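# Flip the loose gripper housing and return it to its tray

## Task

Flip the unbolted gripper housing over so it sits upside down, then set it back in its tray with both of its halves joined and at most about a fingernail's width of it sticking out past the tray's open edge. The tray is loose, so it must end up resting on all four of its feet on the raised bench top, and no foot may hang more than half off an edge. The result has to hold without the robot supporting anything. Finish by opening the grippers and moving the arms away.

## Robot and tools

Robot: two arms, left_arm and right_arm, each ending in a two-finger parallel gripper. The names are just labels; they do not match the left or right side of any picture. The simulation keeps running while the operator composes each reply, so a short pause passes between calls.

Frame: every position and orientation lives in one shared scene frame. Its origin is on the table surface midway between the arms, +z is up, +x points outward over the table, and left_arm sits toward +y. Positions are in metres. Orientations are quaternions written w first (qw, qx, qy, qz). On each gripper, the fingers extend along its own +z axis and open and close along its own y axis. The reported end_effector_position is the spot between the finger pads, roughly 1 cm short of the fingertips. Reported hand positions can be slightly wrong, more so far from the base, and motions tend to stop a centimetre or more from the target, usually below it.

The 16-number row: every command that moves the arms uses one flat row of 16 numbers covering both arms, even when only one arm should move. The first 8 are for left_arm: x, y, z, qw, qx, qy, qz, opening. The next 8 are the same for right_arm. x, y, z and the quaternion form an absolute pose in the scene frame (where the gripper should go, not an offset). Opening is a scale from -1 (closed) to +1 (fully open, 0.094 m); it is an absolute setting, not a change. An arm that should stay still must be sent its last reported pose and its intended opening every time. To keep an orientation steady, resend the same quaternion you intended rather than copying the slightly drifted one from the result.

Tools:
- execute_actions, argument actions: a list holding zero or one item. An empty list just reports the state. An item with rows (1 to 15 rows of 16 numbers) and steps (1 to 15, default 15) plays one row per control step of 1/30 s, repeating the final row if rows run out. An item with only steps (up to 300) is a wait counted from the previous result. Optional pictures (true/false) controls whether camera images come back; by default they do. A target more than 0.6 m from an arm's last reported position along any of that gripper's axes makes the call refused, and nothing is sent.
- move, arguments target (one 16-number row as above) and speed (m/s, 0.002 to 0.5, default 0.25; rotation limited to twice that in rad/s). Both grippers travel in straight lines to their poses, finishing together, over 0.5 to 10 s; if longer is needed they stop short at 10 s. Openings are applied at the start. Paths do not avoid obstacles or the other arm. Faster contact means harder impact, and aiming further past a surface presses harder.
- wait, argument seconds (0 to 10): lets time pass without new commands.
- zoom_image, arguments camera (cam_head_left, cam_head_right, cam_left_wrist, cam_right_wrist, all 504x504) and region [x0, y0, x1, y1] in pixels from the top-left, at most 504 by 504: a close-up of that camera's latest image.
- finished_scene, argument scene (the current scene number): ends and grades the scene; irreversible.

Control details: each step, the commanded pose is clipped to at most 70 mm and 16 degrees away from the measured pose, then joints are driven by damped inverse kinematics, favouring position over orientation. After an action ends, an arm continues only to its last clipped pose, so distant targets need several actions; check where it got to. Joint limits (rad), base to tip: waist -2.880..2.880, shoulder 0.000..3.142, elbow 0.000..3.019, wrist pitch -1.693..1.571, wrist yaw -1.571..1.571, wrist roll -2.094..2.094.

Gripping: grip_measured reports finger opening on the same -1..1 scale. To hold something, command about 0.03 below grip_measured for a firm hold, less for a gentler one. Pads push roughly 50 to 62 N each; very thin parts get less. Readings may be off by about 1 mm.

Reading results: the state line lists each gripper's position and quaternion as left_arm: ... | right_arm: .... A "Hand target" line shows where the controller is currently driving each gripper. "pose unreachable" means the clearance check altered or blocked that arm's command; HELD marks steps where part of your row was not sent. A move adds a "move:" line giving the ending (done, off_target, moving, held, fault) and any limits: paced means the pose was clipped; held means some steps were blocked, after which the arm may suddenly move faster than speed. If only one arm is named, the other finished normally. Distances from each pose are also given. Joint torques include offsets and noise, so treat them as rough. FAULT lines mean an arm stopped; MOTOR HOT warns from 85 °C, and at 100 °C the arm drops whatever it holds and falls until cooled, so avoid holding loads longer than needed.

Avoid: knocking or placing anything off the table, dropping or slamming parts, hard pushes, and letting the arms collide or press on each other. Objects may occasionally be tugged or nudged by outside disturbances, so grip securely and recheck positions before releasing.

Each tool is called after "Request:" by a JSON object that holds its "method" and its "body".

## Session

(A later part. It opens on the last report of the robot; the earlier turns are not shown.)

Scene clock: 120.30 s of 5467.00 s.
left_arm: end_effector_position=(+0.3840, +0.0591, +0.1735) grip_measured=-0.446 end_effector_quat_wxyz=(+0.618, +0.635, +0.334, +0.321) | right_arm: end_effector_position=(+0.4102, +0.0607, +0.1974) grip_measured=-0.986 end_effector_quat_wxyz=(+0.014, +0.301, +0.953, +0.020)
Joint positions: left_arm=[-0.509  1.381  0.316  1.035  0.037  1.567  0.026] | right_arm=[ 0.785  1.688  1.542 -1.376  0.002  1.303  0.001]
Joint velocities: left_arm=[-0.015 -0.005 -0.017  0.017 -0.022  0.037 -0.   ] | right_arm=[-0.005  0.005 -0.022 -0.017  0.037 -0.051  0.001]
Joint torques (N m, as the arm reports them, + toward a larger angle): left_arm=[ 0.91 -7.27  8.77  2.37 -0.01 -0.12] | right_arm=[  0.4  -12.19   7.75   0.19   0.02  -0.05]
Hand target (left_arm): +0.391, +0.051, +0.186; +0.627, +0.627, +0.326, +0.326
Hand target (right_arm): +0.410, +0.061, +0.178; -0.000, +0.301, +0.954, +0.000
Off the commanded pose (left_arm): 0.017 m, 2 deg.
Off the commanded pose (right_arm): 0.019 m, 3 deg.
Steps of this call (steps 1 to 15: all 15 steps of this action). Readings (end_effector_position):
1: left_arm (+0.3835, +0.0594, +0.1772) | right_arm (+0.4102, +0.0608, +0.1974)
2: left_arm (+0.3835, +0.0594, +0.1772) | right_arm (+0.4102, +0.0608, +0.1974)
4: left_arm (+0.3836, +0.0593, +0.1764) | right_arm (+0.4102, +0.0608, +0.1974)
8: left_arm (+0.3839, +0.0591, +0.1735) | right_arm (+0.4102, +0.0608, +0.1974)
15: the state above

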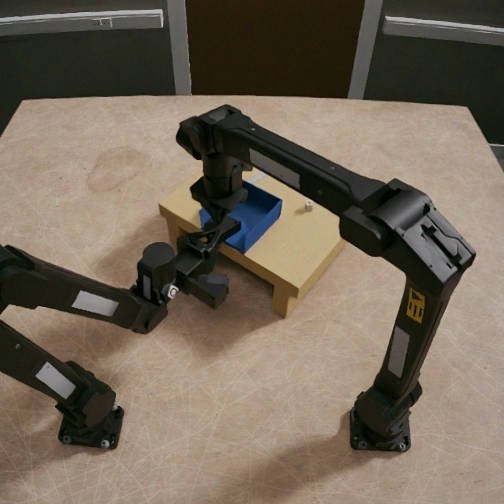

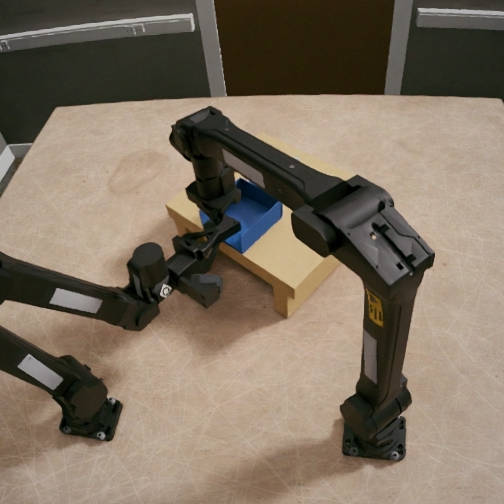

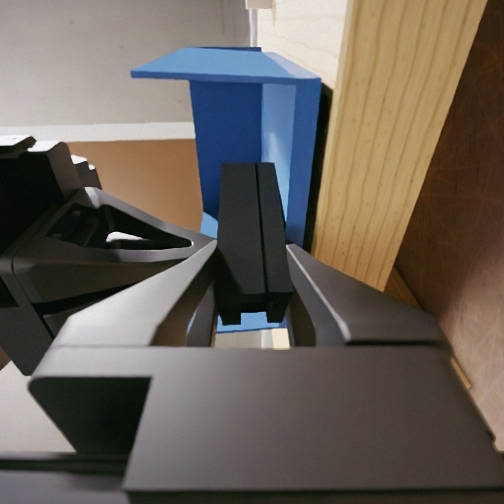

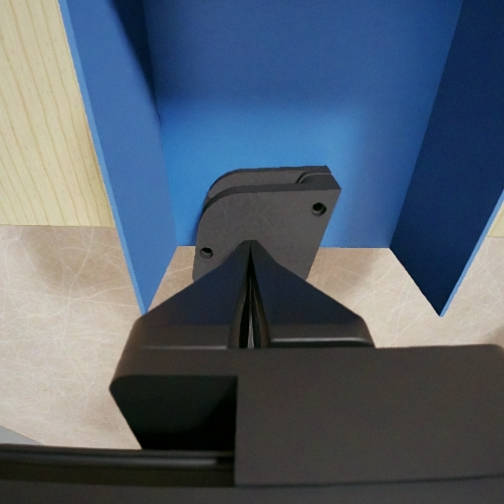

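Request:
{"method": "move", "body": {"target": [0.392,0.051,0.186,0.627,0.627,0.326,0.326,-0.5,0.46,0.0,0.27,0,0.301,0.954,0,-1], "speed": 0.15}}

Request:
{"method": "move", "body": {"target": [0.384,0.059,0.2,0.627,0.627,0.326,0.326,-0.5,0.46,0.0,0.27,0,0.301,0.954,0,-1], "speed": 0.04}}

Request:
{"method": "move", "body": {"target": [0.325,0.095,0.2,0.627,0.627,0.326,0.326,-0.5,0.46,0.0,0.27,0,0.301,0.954,0,-1], "speed": 0.1}}

Request:
{"method": "move", "body": {"target": [0.325,0.095,0.2,0.674,0.213,0.674,-0.213,-0.5,0.46,0.0,0.27,0,0.301,0.954,0,-1], "speed": 0.4}}

Scene clock: 125.40 s of 5467.00 s.
left_arm: end_effector_position=(+0.3843, +0.0589, +0.1739) grip_measured=-0.446 end_effector_quat_wxyz=(+0.618, +0.635, +0.334, +0.322) | right_arm: end_effector_position=(+0.4500, -0.0068, +0.2622) grip_measured=-0.986 end_effector_quat_wxyz=(-0.004, +0.306, +0.952, -0.006)
Joint positions: left_arm=[-0.509  1.381  0.317  1.035  0.037  1.567  0.026] | right_arm=[ 0.635  1.701  1.73  -1.613  0.002  1.164  0.001]
Joint velocities: left_arm=[-0.015  0.015  0.002 -0.012  0.007 -0.037  0.001] | right_arm=[-0.015 -0.005 -0.007 -0.017 -0.007  0.007  0.   ]
Joint torques (N m, as the arm reports them, + toward a larger angle): left_arm=[ 0.62 -6.97  8.65  2.33 -0.04 -0.12] | right_arm=[  0.39 -14.37  10.94   0.08   0.16  -0.19]
Hand target (left_arm): +0.391, +0.051, +0.186; +0.627, +0.628, +0.326, +0.326
Hand target (right_arm): +0.459, -0.002, +0.270; +0.002, +0.301, +0.954, -0.000
Off the commanded pose (left_arm): 0.016 m, 2 deg.
Off the commanded pose (right_arm): 0.014 m, 1 deg.
After step 90, 0.70 s passed at rest.
move: off_target (left_arm, right_arm)

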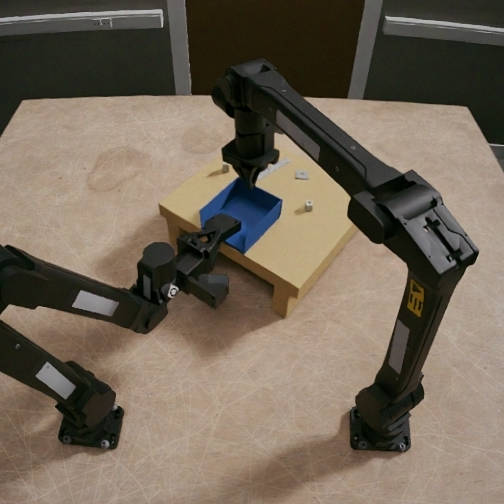

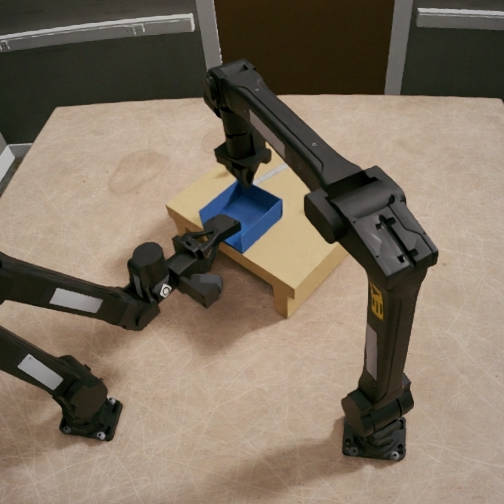

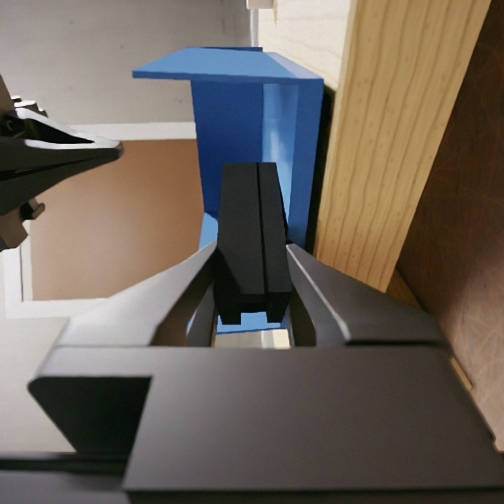

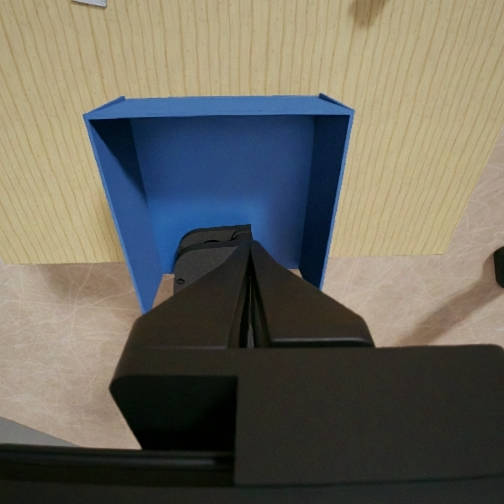

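Scene clock: 126.33 s of 5467.00 s.
left_arm: end_effector_position=(+0.3797, +0.0605, +0.1924) grip_measured=-0.446 end_effector_quat_wxyz=(+0.624, +0.631, +0.330, +0.322) | right_arm: end_effector_position=(+0.4492, -0.0073, +0.2622) grip_measured=-0.986 end_effector_quat_wxyz=(-0.005, +0.306, +0.952, -0.007)
Joint positions: left_arm=[-0.509  1.298  0.317  0.967  0.043  1.567  0.026] | right_arm=[ 0.635  1.701  1.73  -1.617  0.002  1.163  0.001]
Joint velocities: left_arm=[-0.015  0.015 -0.002 -0.002  0.007 -0.037  0.   ] | right_arm=[-0.005 -0.005 -0.007 -0.002  0.007  0.007  0.001]
Joint torques (N m, as the arm reports them, + toward a larger angle): left_arm=[ 1.49 -7.15  8.02  1.88  0.05 -0.12] | right_arm=[  0.4  -13.81  11.39   0.14   0.04  -0.16]
Hand target (left_arm): +0.384, +0.059, +0.201; +0.628, +0.627, +0.326, +0.326
Hand target (right_arm): +0.459, -0.000, +0.270; +0.000, +0.301, +0.954, +0.000
Off the commanded pose (left_arm): 0.009 m, 1 deg.
Off the commanded pose (right_arm): 0.015 m, 1 deg.
move: off_target (right_arm)

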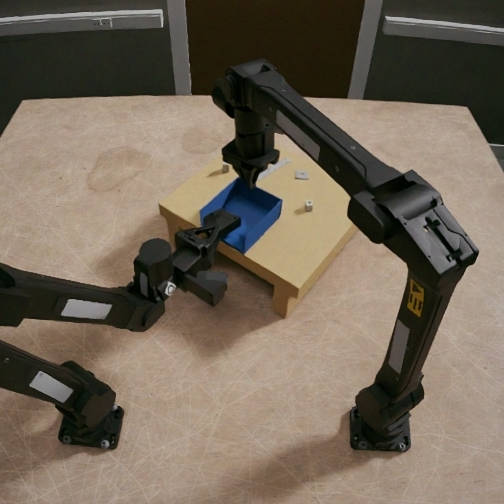

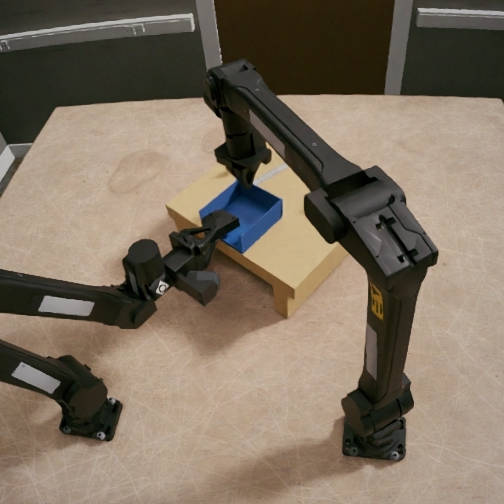

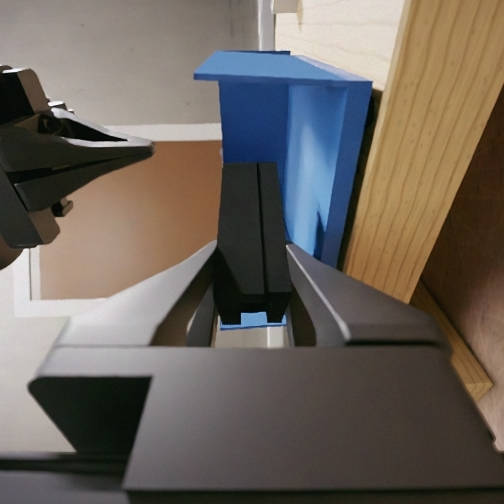

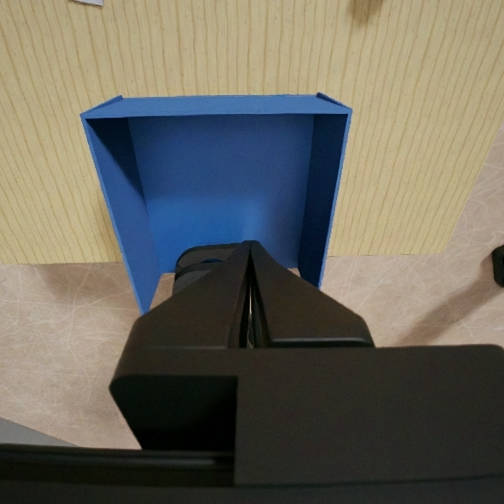

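Scene clock: 127.30 s of 5467.00 s.
left_arm: end_effector_position=(+0.3243, +0.0966, +0.2003) grip_measured=-0.446 end_effector_quat_wxyz=(+0.628, +0.626, +0.327, +0.326) | right_arm: end_effector_position=(+0.4492, -0.0073, +0.2622) grip_measured=-0.986 end_effector_quat_wxyz=(-0.005, +0.306, +0.952, -0.007)
Joint positions: left_arm=[-0.509  1.02   0.162  0.861  0.04   1.567  0.026] | right_arm=[ 0.635  1.701  1.73  -1.617  0.002  1.163  0.001]
Joint velocities: left_arm=[-0.015 -0.005  0.002  0.002  0.007 -0.022 -0.001] | right_arm=[-0.024 -0.015 -0.032 -0.007 -0.066  0.007  0.   ]
Joint torques (N m, as the arm reports them, + toward a larger angle): left_arm=[ 0.78 -3.34  8.09  1.96 -0.12 -0.12] | right_arm=[  0.37 -13.81  11.37   0.11   0.05  -0.17]
Hand target (left_arm): +0.324, +0.095, +0.201; +0.627, +0.627, +0.326, +0.326
Hand target (right_arm): +0.459, -0.000, +0.270; +0.000, +0.301, +0.954, +0.000
Off the commanded pose (left_arm): 0.002 m, 0 deg.
Off the commanded pose (right_arm): 0.015 m, 1 deg.
move: off_target (right_arm)

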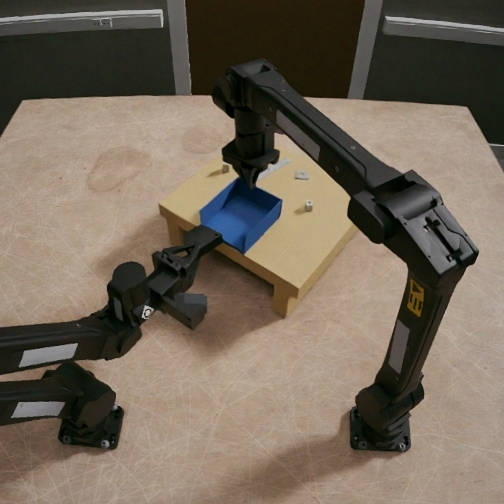

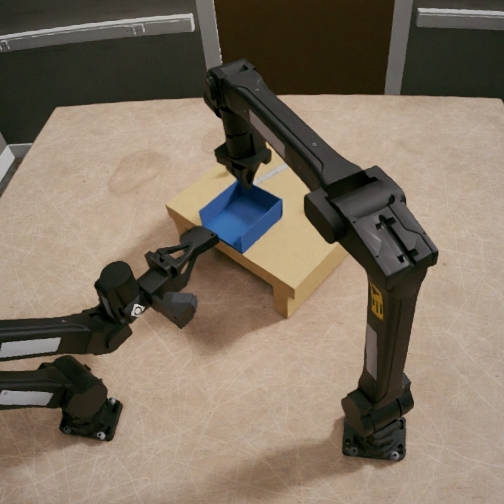

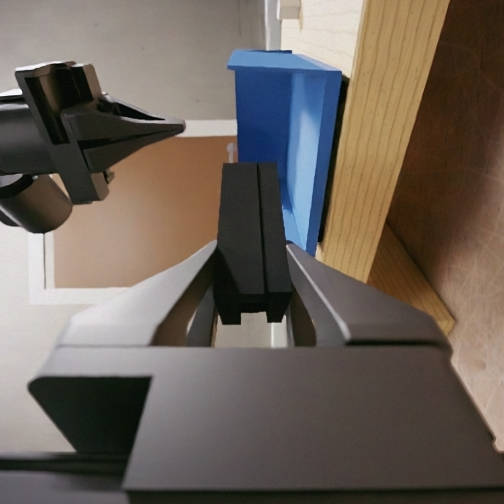

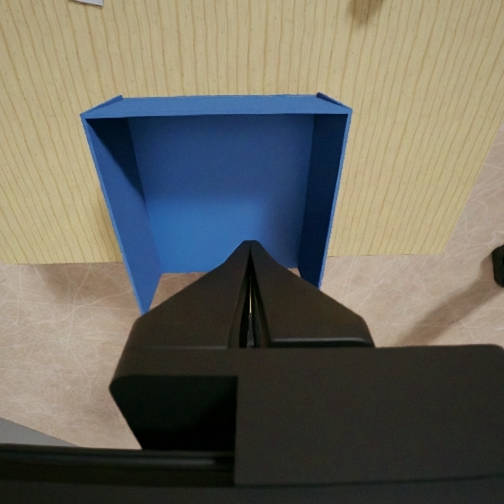

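Scene clock: 129.93 s of 5467.00 s.
left_arm: end_effector_position=(+0.3243, +0.0966, +0.2003) grip_measured=-0.446 end_effector_quat_wxyz=(+0.677, +0.216, +0.672, -0.208) | right_arm: end_effector_position=(+0.4492, -0.0073, +0.2622) grip_measured=-0.986 end_effector_quat_wxyz=(-0.005, +0.306, +0.952, -0.007)
Joint positions: left_arm=[-0.509  1.02   0.162  0.861  0.04   0.012  0.026] | right_arm=[ 0.635  1.701  1.73  -1.617  0.002  1.163  0.001]
Joint velocities: left_arm=[-0.005 -0.005  0.002 -0.022  0.051  0.007 -0.   ] | right_arm=[-0.015  0.005  0.007  0.007  0.022 -0.022 -0.001]
Joint torques (N m, as the arm reports them, + toward a larger angle): left_arm=[ 1.05 -2.57  7.98  2.2  -0.07 -0.19] | right_arm=[  0.33 -13.86  11.35   0.14   0.04  -0.16]
Hand target (left_arm): +0.325, +0.095, +0.200; +0.674, +0.213, +0.674, -0.213
Hand target (right_arm): +0.459, -0.000, +0.270; +0.000, +0.301, +0.954, +0.000
Off the commanded pose (left_arm): 0.002 m, 1 deg.
Off the commanded pose (right_arm): 0.015 m, 1 deg.
move: off_target (right_arm)

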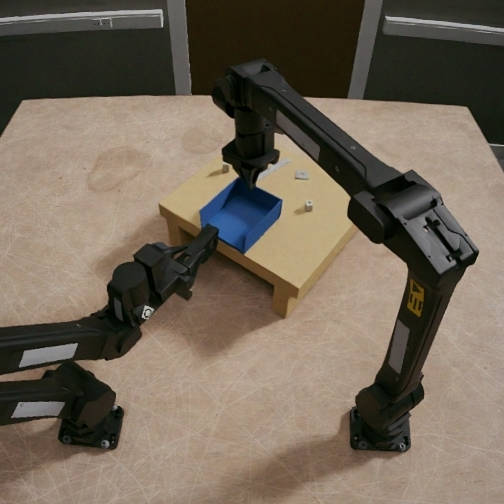

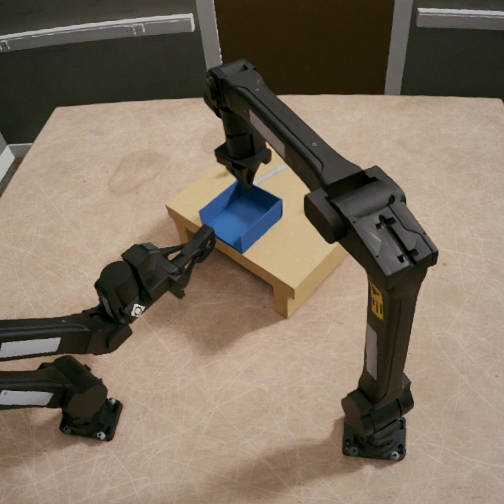

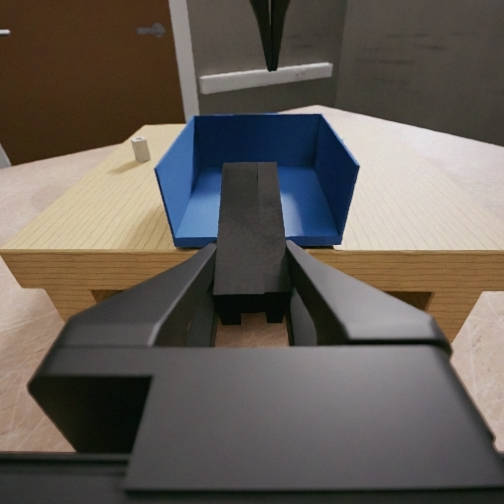

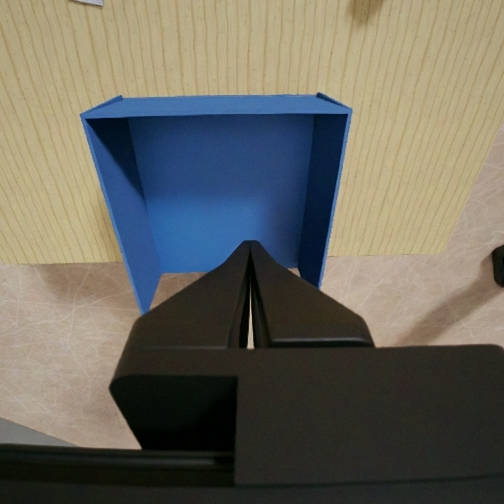

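Request:
{"method": "move", "body": {"target": [0.325,0.095,0.2,0.326,-0.326,0.627,-0.627,-0.5,0.46,0.0,0.27,0,0.301,0.954,0,-1], "speed": 0.4}}

Request:
{"method": "move", "body": {"target": [0.39,0.052,0.2,0.326,-0.326,0.627,-0.627,-0.5,0.46,0.0,0.27,0,0.301,0.954,0,-1], "speed": 0.08}}

Scene clock: 135.33 s of 5467.00 s.
left_arm: end_effector_position=(+0.3243, +0.0966, +0.2003) grip_measured=-0.445 end_effector_quat_wxyz=(+0.331, -0.322, +0.628, -0.626) | right_arm: end_effector_position=(+0.4492, -0.0073, +0.2622) grip_measured=-0.986 end_effector_quat_wxyz=(-0.005, +0.306, +0.952, -0.007)
Joint positions: left_arm=[-0.509  1.02   0.162  0.861  0.04  -1.558  0.026] | right_arm=[ 0.635  1.701  1.73  -1.617  0.002  1.163  0.001]
Joint velocities: left_arm=[-0.005 -0.005 -0.007 -0.007 -0.051 -0.051 -0.001] | right_arm=[-0.005 -0.015 -0.012 -0.007 -0.007 -0.051 -0.001]
Joint torques (N m, as the arm reports them, + toward a larger angle): left_arm=[ 1.02 -2.51  7.96  2.21 -0.11 -0.07] | right_arm=[  0.43 -13.87  11.38   0.13   0.05  -0.16]
Hand target (left_arm): +0.325, +0.095, +0.200; +0.326, -0.326, +0.627, -0.627
Hand target (right_arm): +0.459, -0.000, +0.270; +0.000, +0.301, +0.954, +0.000
Off the commanded pose (left_arm): 0.002 m, 1 deg.
Off the commanded pose (right_arm): 0.015 m, 1 deg.
move: off_target (right_arm)

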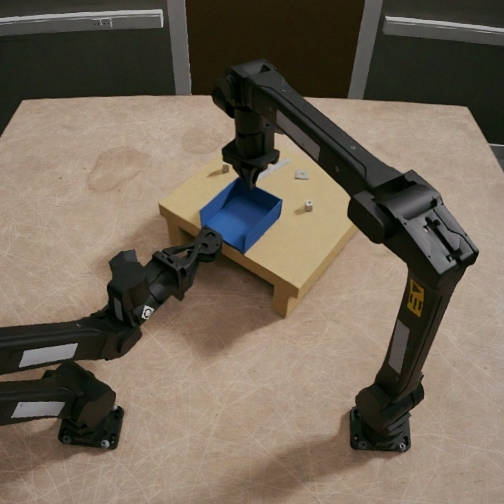

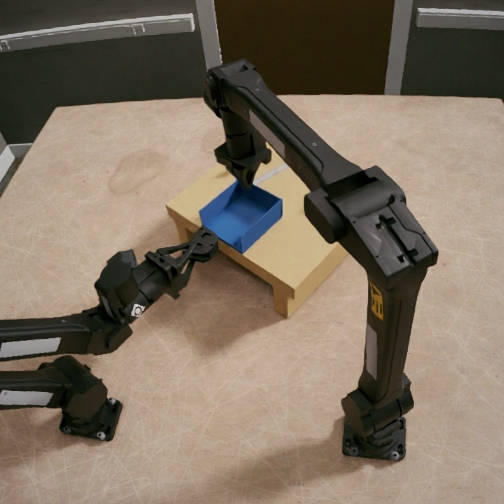

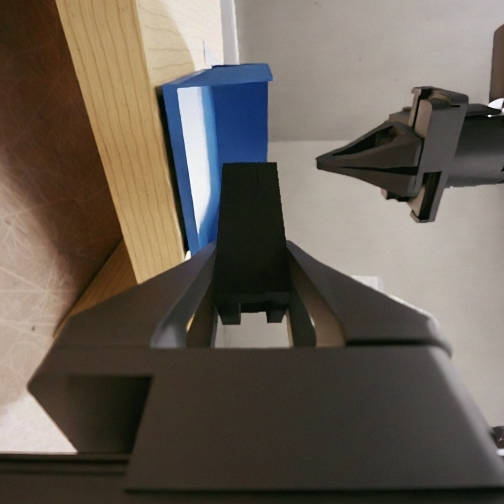

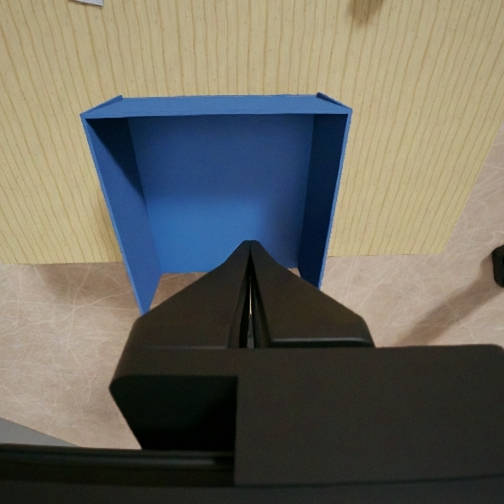

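Scene clock: 136.67 s of 5467.00 s.
left_arm: end_effector_position=(+0.3815, +0.0600, +0.1817) grip_measured=-0.446 end_effector_quat_wxyz=(+0.321, -0.332, +0.643, -0.610) | right_arm: end_effector_position=(+0.4492, -0.0073, +0.2622) grip_measured=-0.986 end_effector_quat_wxyz=(-0.005, +0.306, +0.952, -0.007)
Joint positions: left_arm=[-0.509  1.315  0.32   0.946  0.04  -1.561  0.026] | right_arm=[ 0.635  1.701  1.73  -1.617  0.002  1.163  0.001]
Joint velocities: left_arm=[-0.015 -0.005 -0.017 -0.012 -0.051 -0.007 -0.002] | right_arm=[-0.005 -0.015 -0.007 -0.017  0.007 -0.022  0.   ]
Joint torques (N m, as the arm reports them, + toward a larger angle): left_arm=[ 0.79 -5.99  9.47  3.18 -0.14 -0.06] | right_arm=[  0.36 -13.84  11.37   0.13   0.05  -0.17]
Hand target (left_arm): +0.390, +0.053, +0.199; +0.326, -0.326, +0.627, -0.627
Hand target (right_arm): +0.459, -0.000, +0.270; +0.000, +0.301, +0.954, +0.000
Off the commanded pose (left_arm): 0.022 m, 3 deg.
Off the commanded pose (right_arm): 0.015 m, 1 deg.
move: off_target (left_arm, right_arm)

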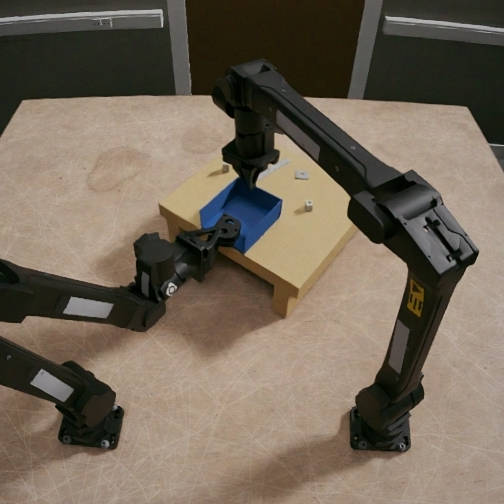

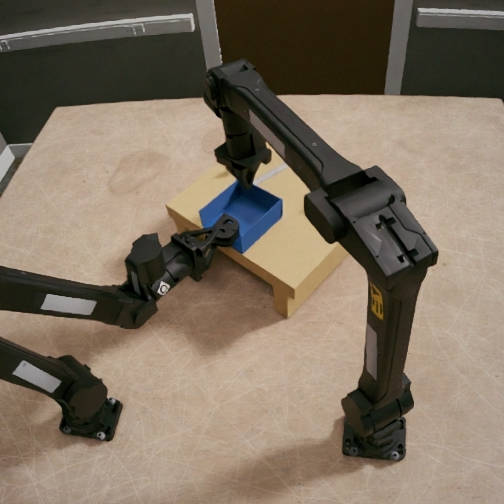

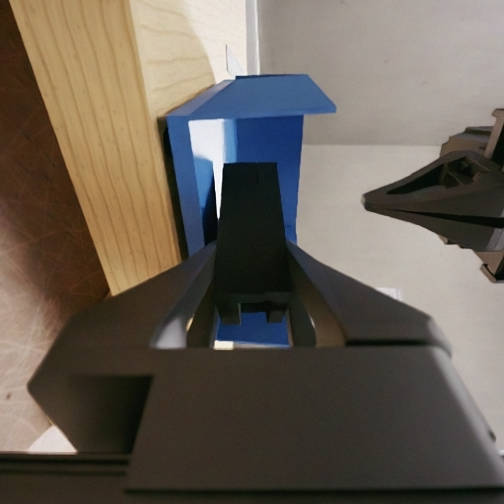

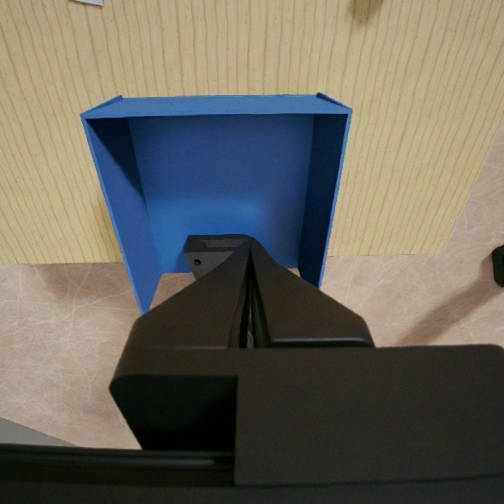

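Request:
{"method": "move", "body": {"target": [0.392,0.051,0.18,0.326,-0.326,0.627,-0.627,-0.5,0.46,0.0,0.27,0,0.301,0.954,0,-1], "speed": 0.02}}

Scene clock: 139.40 s of 5467.00 s.
left_arm: end_effector_position=(+0.3855, +0.0574, +0.1752) grip_measured=-0.445 end_effector_quat_wxyz=(+0.327, -0.327, +0.633, -0.621) | right_arm: end_effector_position=(+0.4492, -0.0073, +0.2622) grip_measured=-0.986 end_effector_quat_wxyz=(-0.005, +0.306, +0.952, -0.007)
Joint positions: left_arm=[-0.509  1.396  0.32   1.061  0.04  -1.563  0.026] | right_arm=[ 0.635  1.701  1.73  -1.617  0.002  1.163  0.001]
Joint velocities: left_arm=[ 0.005  0.005  0.007 -0.002 -0.007 -0.007 -0.001] | right_arm=[ 0.005  0.015 -0.007 -0.002  0.007 -0.095 -0.001]
Joint torques (N m, as the arm reports them, + toward a larger angle): left_arm=[ 0.83 -5.87  8.05  2.78 -0.16 -0.05] | right_arm=[  0.35 -13.86  11.37   0.14   0.05  -0.17]
Hand target (left_arm): +0.392, +0.051, +0.180; +0.326, -0.326, +0.628, -0.627
Hand target (right_arm): +0.459, -0.000, +0.270; +0.000, +0.301, +0.954, +0.000
Off the commanded pose (left_arm): 0.010 m, 1 deg.
Off the commanded pose (right_arm): 0.015 m, 1 deg.
move: off_target (right_arm)

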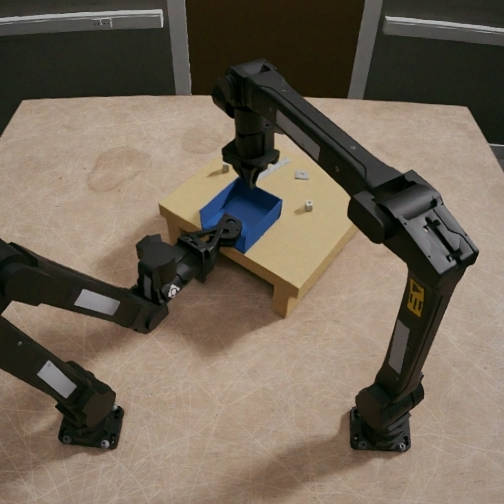

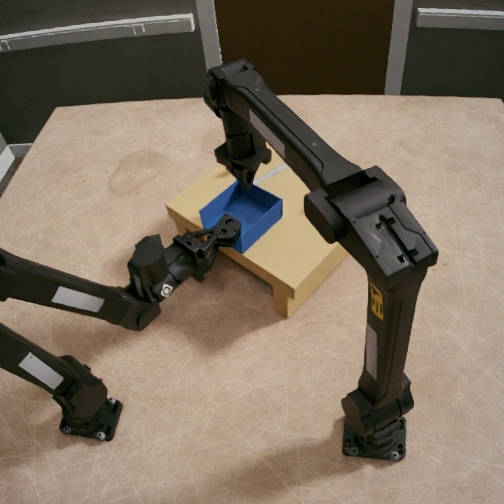

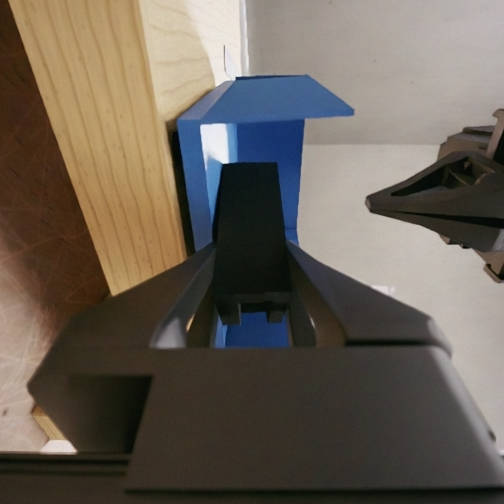

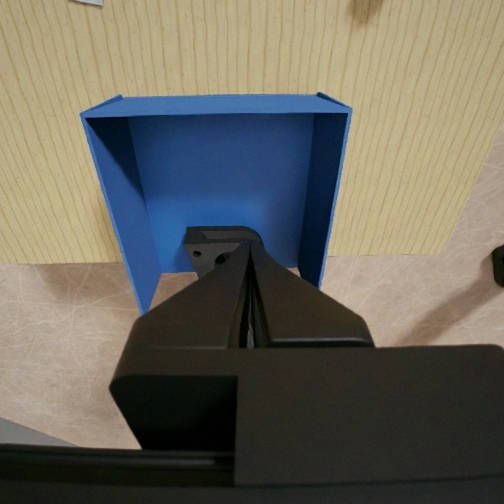

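Request:
{"method": "move", "body": {"target": [0.392,0.051,0.176,0.326,-0.326,0.627,-0.627,-0.5,0.408,0.042,0.215,0,0.301,0.954,0,-1], "speed": 0.08}}

Scene clock: 144.40 s of 5467.00 s.
left_arm: end_effector_position=(+0.3862, +0.0570, +0.1744) grip_measured=-0.445 end_effector_quat_wxyz=(+0.328, -0.326, +0.630, -0.624) | right_arm: end_effector_position=(+0.4094, +0.0417, +0.2109) grip_measured=-0.986 end_effector_quat_wxyz=(-0.005, +0.296, +0.955, -0.008)
Joint positions: left_arm=[-0.509  1.411  0.32   1.084  0.04  -1.564  0.026] | right_arm=[ 0.757  1.694  1.586 -1.481  0.     1.265  0.001]
Joint velocities: left_arm=[-0.005 -0.005 -0.017  0.002  0.037 -0.037 -0.   ] | right_arm=[-0.015 -0.005  0.007 -0.007 -0.007  0.022 -0.001]
Joint torques (N m, as the arm reports them, + toward a larger angle): left_arm=[ 0.81 -5.51  7.74  2.57 -0.19 -0.03] | right_arm=[  0.39 -16.44   7.24   0.83  -0.03   0.05]
Hand target (left_arm): +0.392, +0.051, +0.176; +0.326, -0.326, +0.628, -0.627
Hand target (right_arm): +0.408, +0.043, +0.215; -0.002, +0.301, +0.954, +0.001
Off the commanded pose (left_arm): 0.009 m, 1 deg.
Off the commanded pose (right_arm): 0.004 m, 1 deg.
After step 90, 0.67 s passed at rest.
move: done

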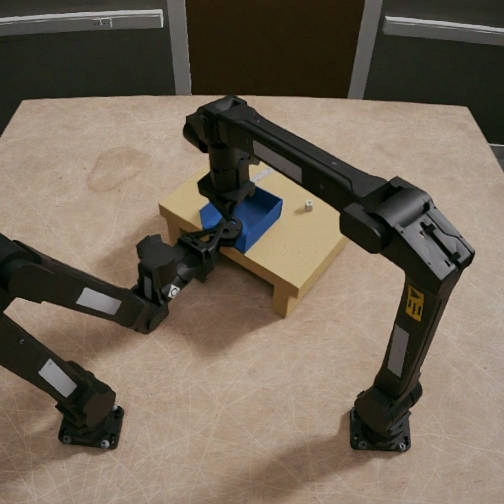

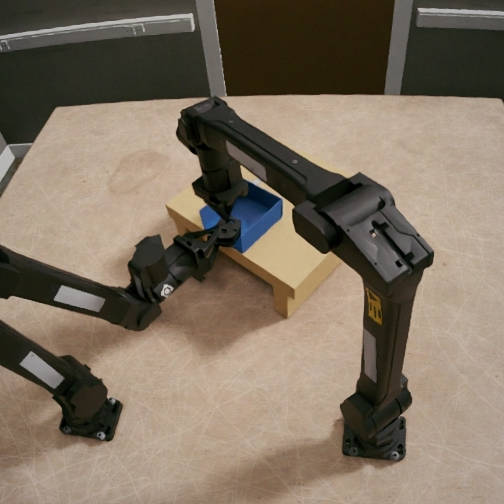

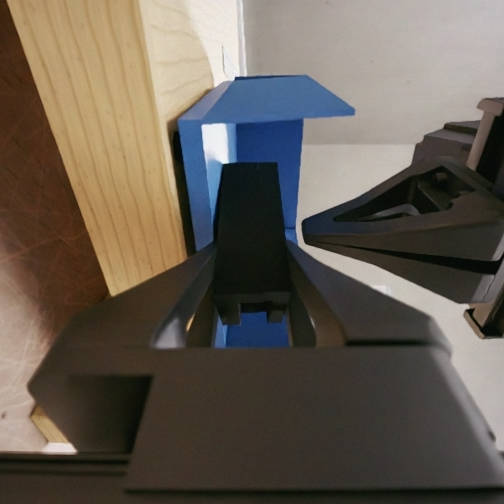

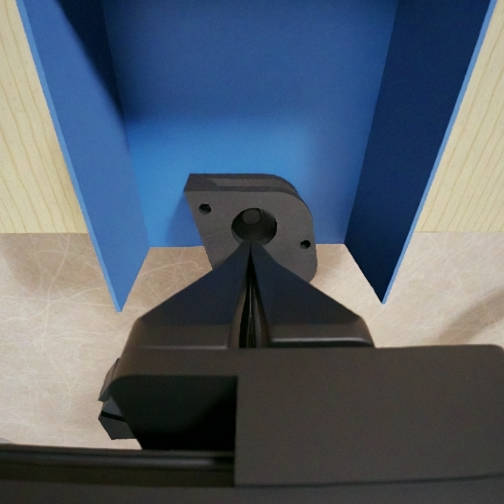

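Request:
{"method": "move", "body": {"target": [0.392,0.051,0.176,0.326,-0.326,0.627,-0.627,-0.5,0.408,0.042,0.183,0,0.301,0.954,0,-1], "speed": 0.03}}

Request:
{"method": "execute_actions", "body": {"actions": [{"rows":[[0.388,0.055,0.176,0.326,-0.326,0.627,-0.627,0.0,0.408,0.042,0.183,0,0.301,0.954,0,-1]],"steps":12}]}}

Scene clock: 148.67 s of 5467.00 s.
left_arm: end_effector_position=(+0.3863, +0.0571, +0.1741) grip_measured=-0.445 end_effector_quat_wxyz=(+0.326, -0.328, +0.630, -0.624) | right_arm: end_effector_position=(+0.4094, +0.0417, +0.1975) grip_measured=-0.986 end_effector_quat_wxyz=(+0.004, +0.297, +0.955, +0.006)
Joint positions: left_arm=[-0.509  1.411  0.32   1.084  0.039 -1.568  0.026] | right_arm=[ 0.757  1.677  1.528 -1.407  0.     1.267  0.001]
Joint velocities: left_arm=[ 0.005 -0.005 -0.012 -0.002 -0.095 -0.095 -0.001] | right_arm=[-0.005 -0.005  0.002 -0.002  0.051 -0.051 -0.001]
Joint torques (N m, as the arm reports them, + toward a larger angle): left_arm=[ 0.78 -5.75  7.68  2.56 -0.16  0.05] | right_arm=[  0.46 -13.89   6.21   1.2    0.1    0.04]
Hand target (left_arm): +0.392, +0.051, +0.176; +0.326, -0.326, +0.627, -0.627
Hand target (right_arm): +0.408, +0.042, +0.183; -0.000, +0.301, +0.954, -0.000
Off the commanded pose (left_arm): 0.009 m, 0 deg.
Off the commanded pose (right_arm): 0.015 m, 1 deg.
After step 90, 0.10 s passed at rest.
move: off_target (right_arm)

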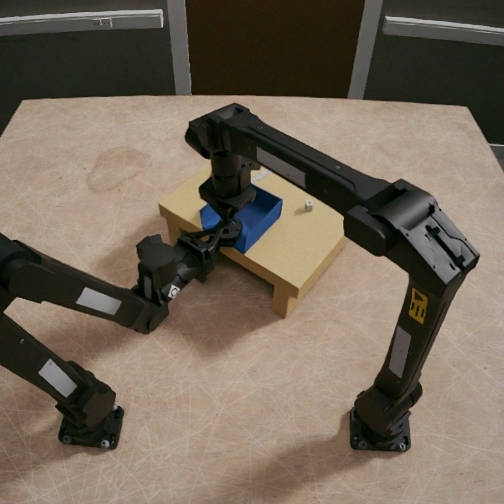

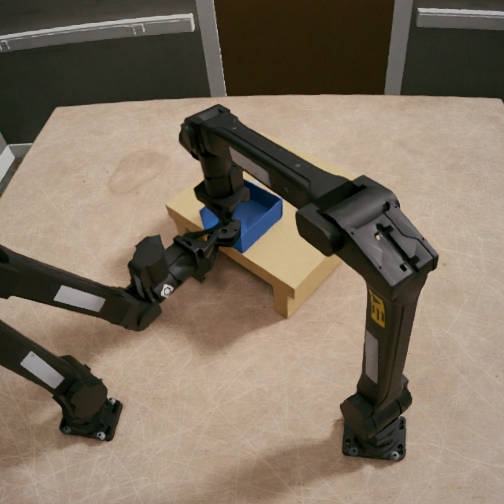

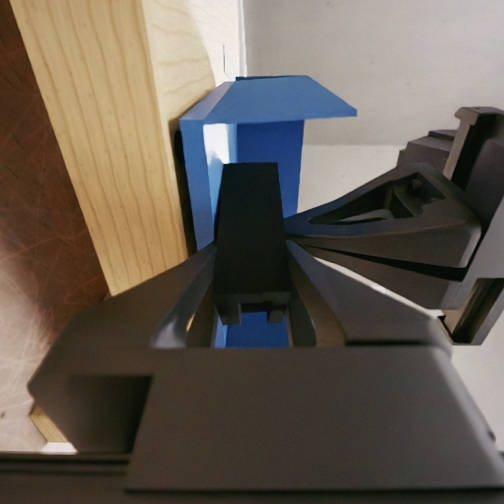

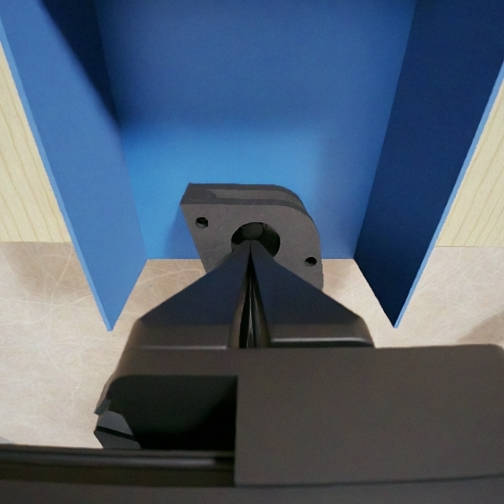

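Scene clock: 149.07 s of 5467.00 s.
left_arm: end_effector_position=(+0.3863, +0.0571, +0.1741) grip_measured=-0.002 end_effector_quat_wxyz=(+0.326, -0.328, +0.630, -0.624) | right_arm: end_effector_position=(+0.4072, +0.0400, +0.1915) grip_measured=-0.986 end_effector_quat_wxyz=(+0.002, +0.297, +0.955, +0.003)
Joint positions: left_arm=[-0.509  1.411  0.32   1.084  0.039 -1.568  0.047] | right_arm=[ 0.757  1.677  1.512 -1.398  0.     1.268  0.001]
Joint velocities: left_arm=[-0.005 -0.005  0.002 -0.012  0.007 -0.066  0.   ] | right_arm=[-0.024 -0.005  0.022 -0.012 -0.022 -0.081 -0.   ]
Joint torques (N m, as the arm reports them, + toward a larger angle): left_arm=[ 1.06 -6.53  6.56  2.36  0.01  0.03] | right_arm=[  0.53 -14.2    7.13   1.     0.09   0.04]
Hand target (left_arm): +0.388, +0.055, +0.176; +0.326, -0.326, +0.627, -0.627
Hand target (right_arm): +0.408, +0.042, +0.183; -0.000, +0.301, +0.954, +0.000
Off the commanded pose (left_arm): 0.003 m, 0 deg.
Off the commanded pose (right_arm): 0.009 m, 1 deg.
Steps of this call (steps 1 to 12: all 12 steps of this action). Readings (end_effector_position):
1: left_arm (+0.3863, +0.0571, +0.1741) | right_arm (+0.4096, +0.0418, +0.1976)
2: left_arm (+0.3863, +0.0571, +0.1741) | right_arm (+0.4097, +0.0419, +0.1967)
4: left_arm (+0.3863, +0.0571, +0.1741) | right_arm (+0.4084, +0.0409, +0.1937)
8: left_arm (+0.3863, +0.0571, +0.1741) | right_arm (+0.4070, +0.0398, +0.1915)
12: the state above

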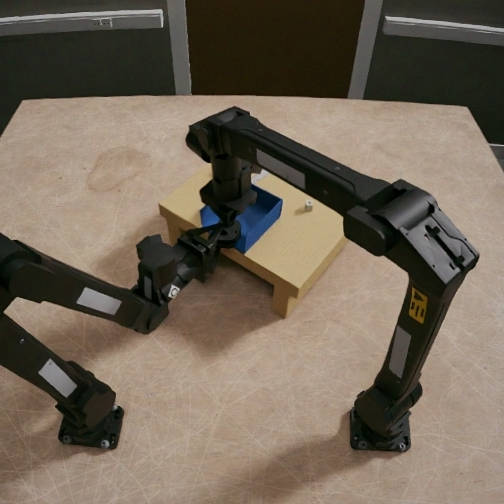

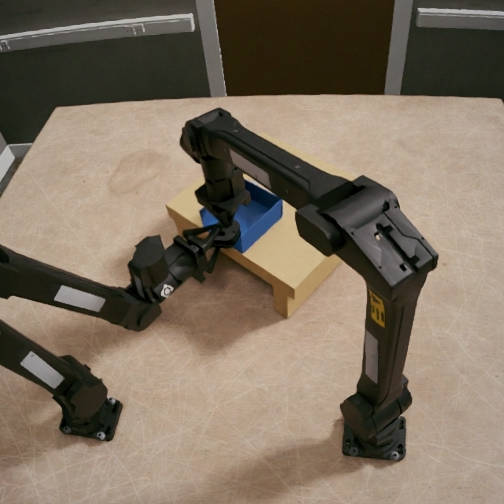

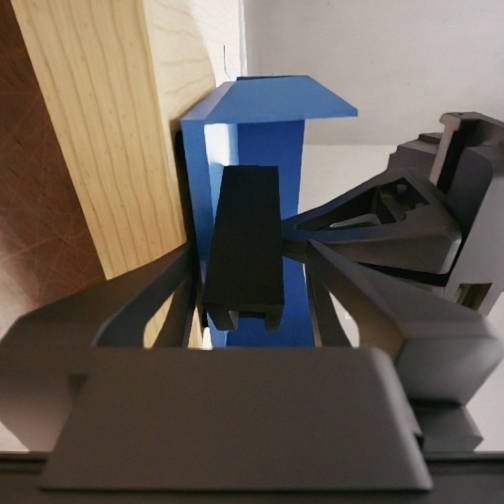

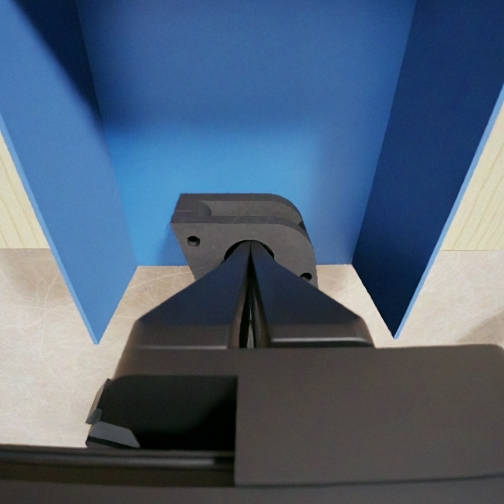

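Tip is in the hole. Drag it back 55 mm.

Request:
{"method": "move", "body": {"target": [0.37,0.067,0.176,0.326,-0.326,0.627,-0.627,0.0,0.458,0.009,0.193,0,0.301,0.954,0,-1], "speed": 0.05}}

Scene clock: 153.17 s of 5467.00 s.
left_arm: end_effector_position=(+0.3710, +0.0669, +0.1707) grip_measured=-0.002 end_effector_quat_wxyz=(+0.325, -0.329, +0.632, -0.622) | right_arm: end_effector_position=(+0.4452, +0.0040, +0.1894) grip_measured=-0.986 end_effector_quat_wxyz=(-0.002, +0.304, +0.953, -0.003)
Joint positions: left_arm=[-0.509  1.371  0.272  1.084  0.039 -1.568  0.047] | right_arm=[ 0.657  1.714  1.555 -1.419  0.     1.181  0.001]
Joint velocities: left_arm=[-0.005 -0.005  0.007 -0.002 -0.037 -0.007 -0.002] | right_arm=[-0.005  0.005  0.002 -0.012  0.051 -0.066  0.001]
Joint torques (N m, as the arm reports them, + toward a larger angle): left_arm=[ 1.29 -7.16  5.88  2.47  0.06  0.02] | right_arm=[ -0.13 -13.57  10.87   0.12   0.19  -0.17]
Hand target (left_arm): +0.370, +0.067, +0.176; +0.326, -0.326, +0.627, -0.627
Hand target (right_arm): +0.458, +0.008, +0.193; +0.002, +0.301, +0.954, -0.000
Off the commanded pose (left_arm): 0.005 m, 1 deg.
Off the commanded pose (right_arm): 0.014 m, 1 deg.
move: off_target (right_arm)

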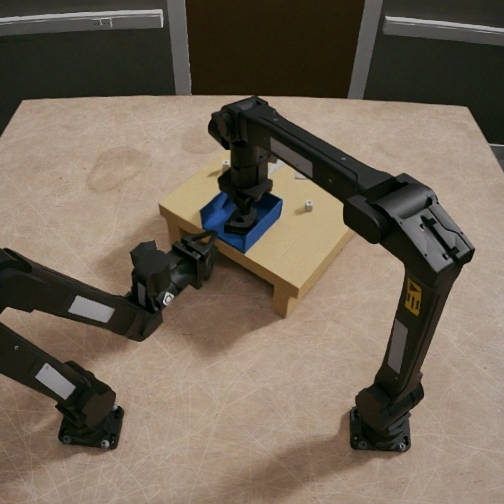

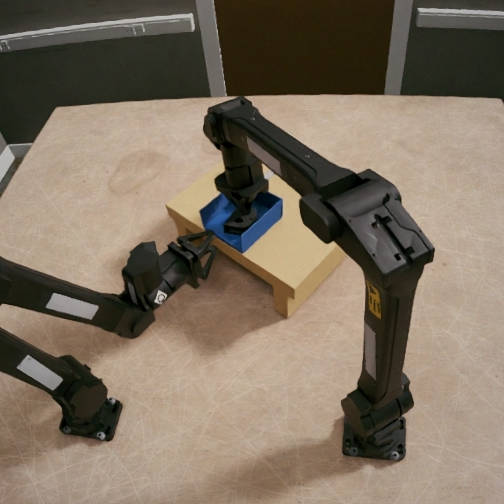

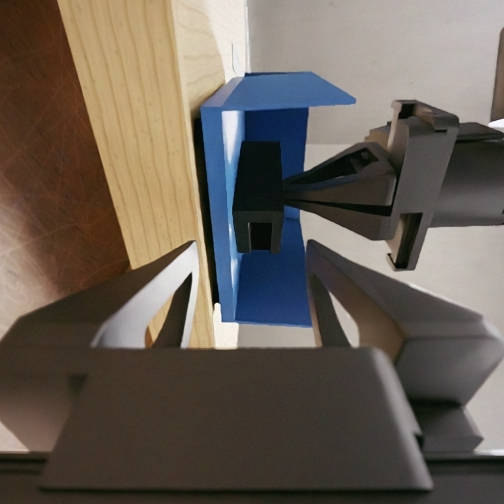

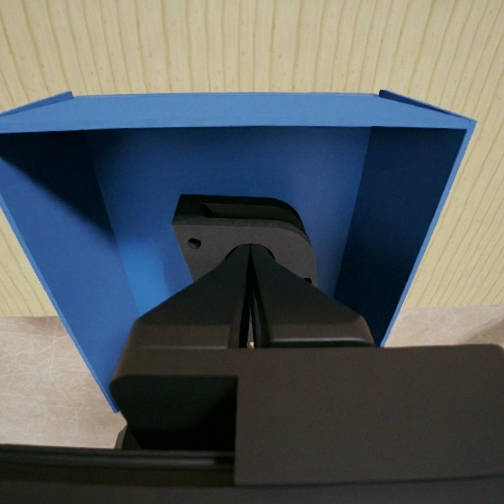

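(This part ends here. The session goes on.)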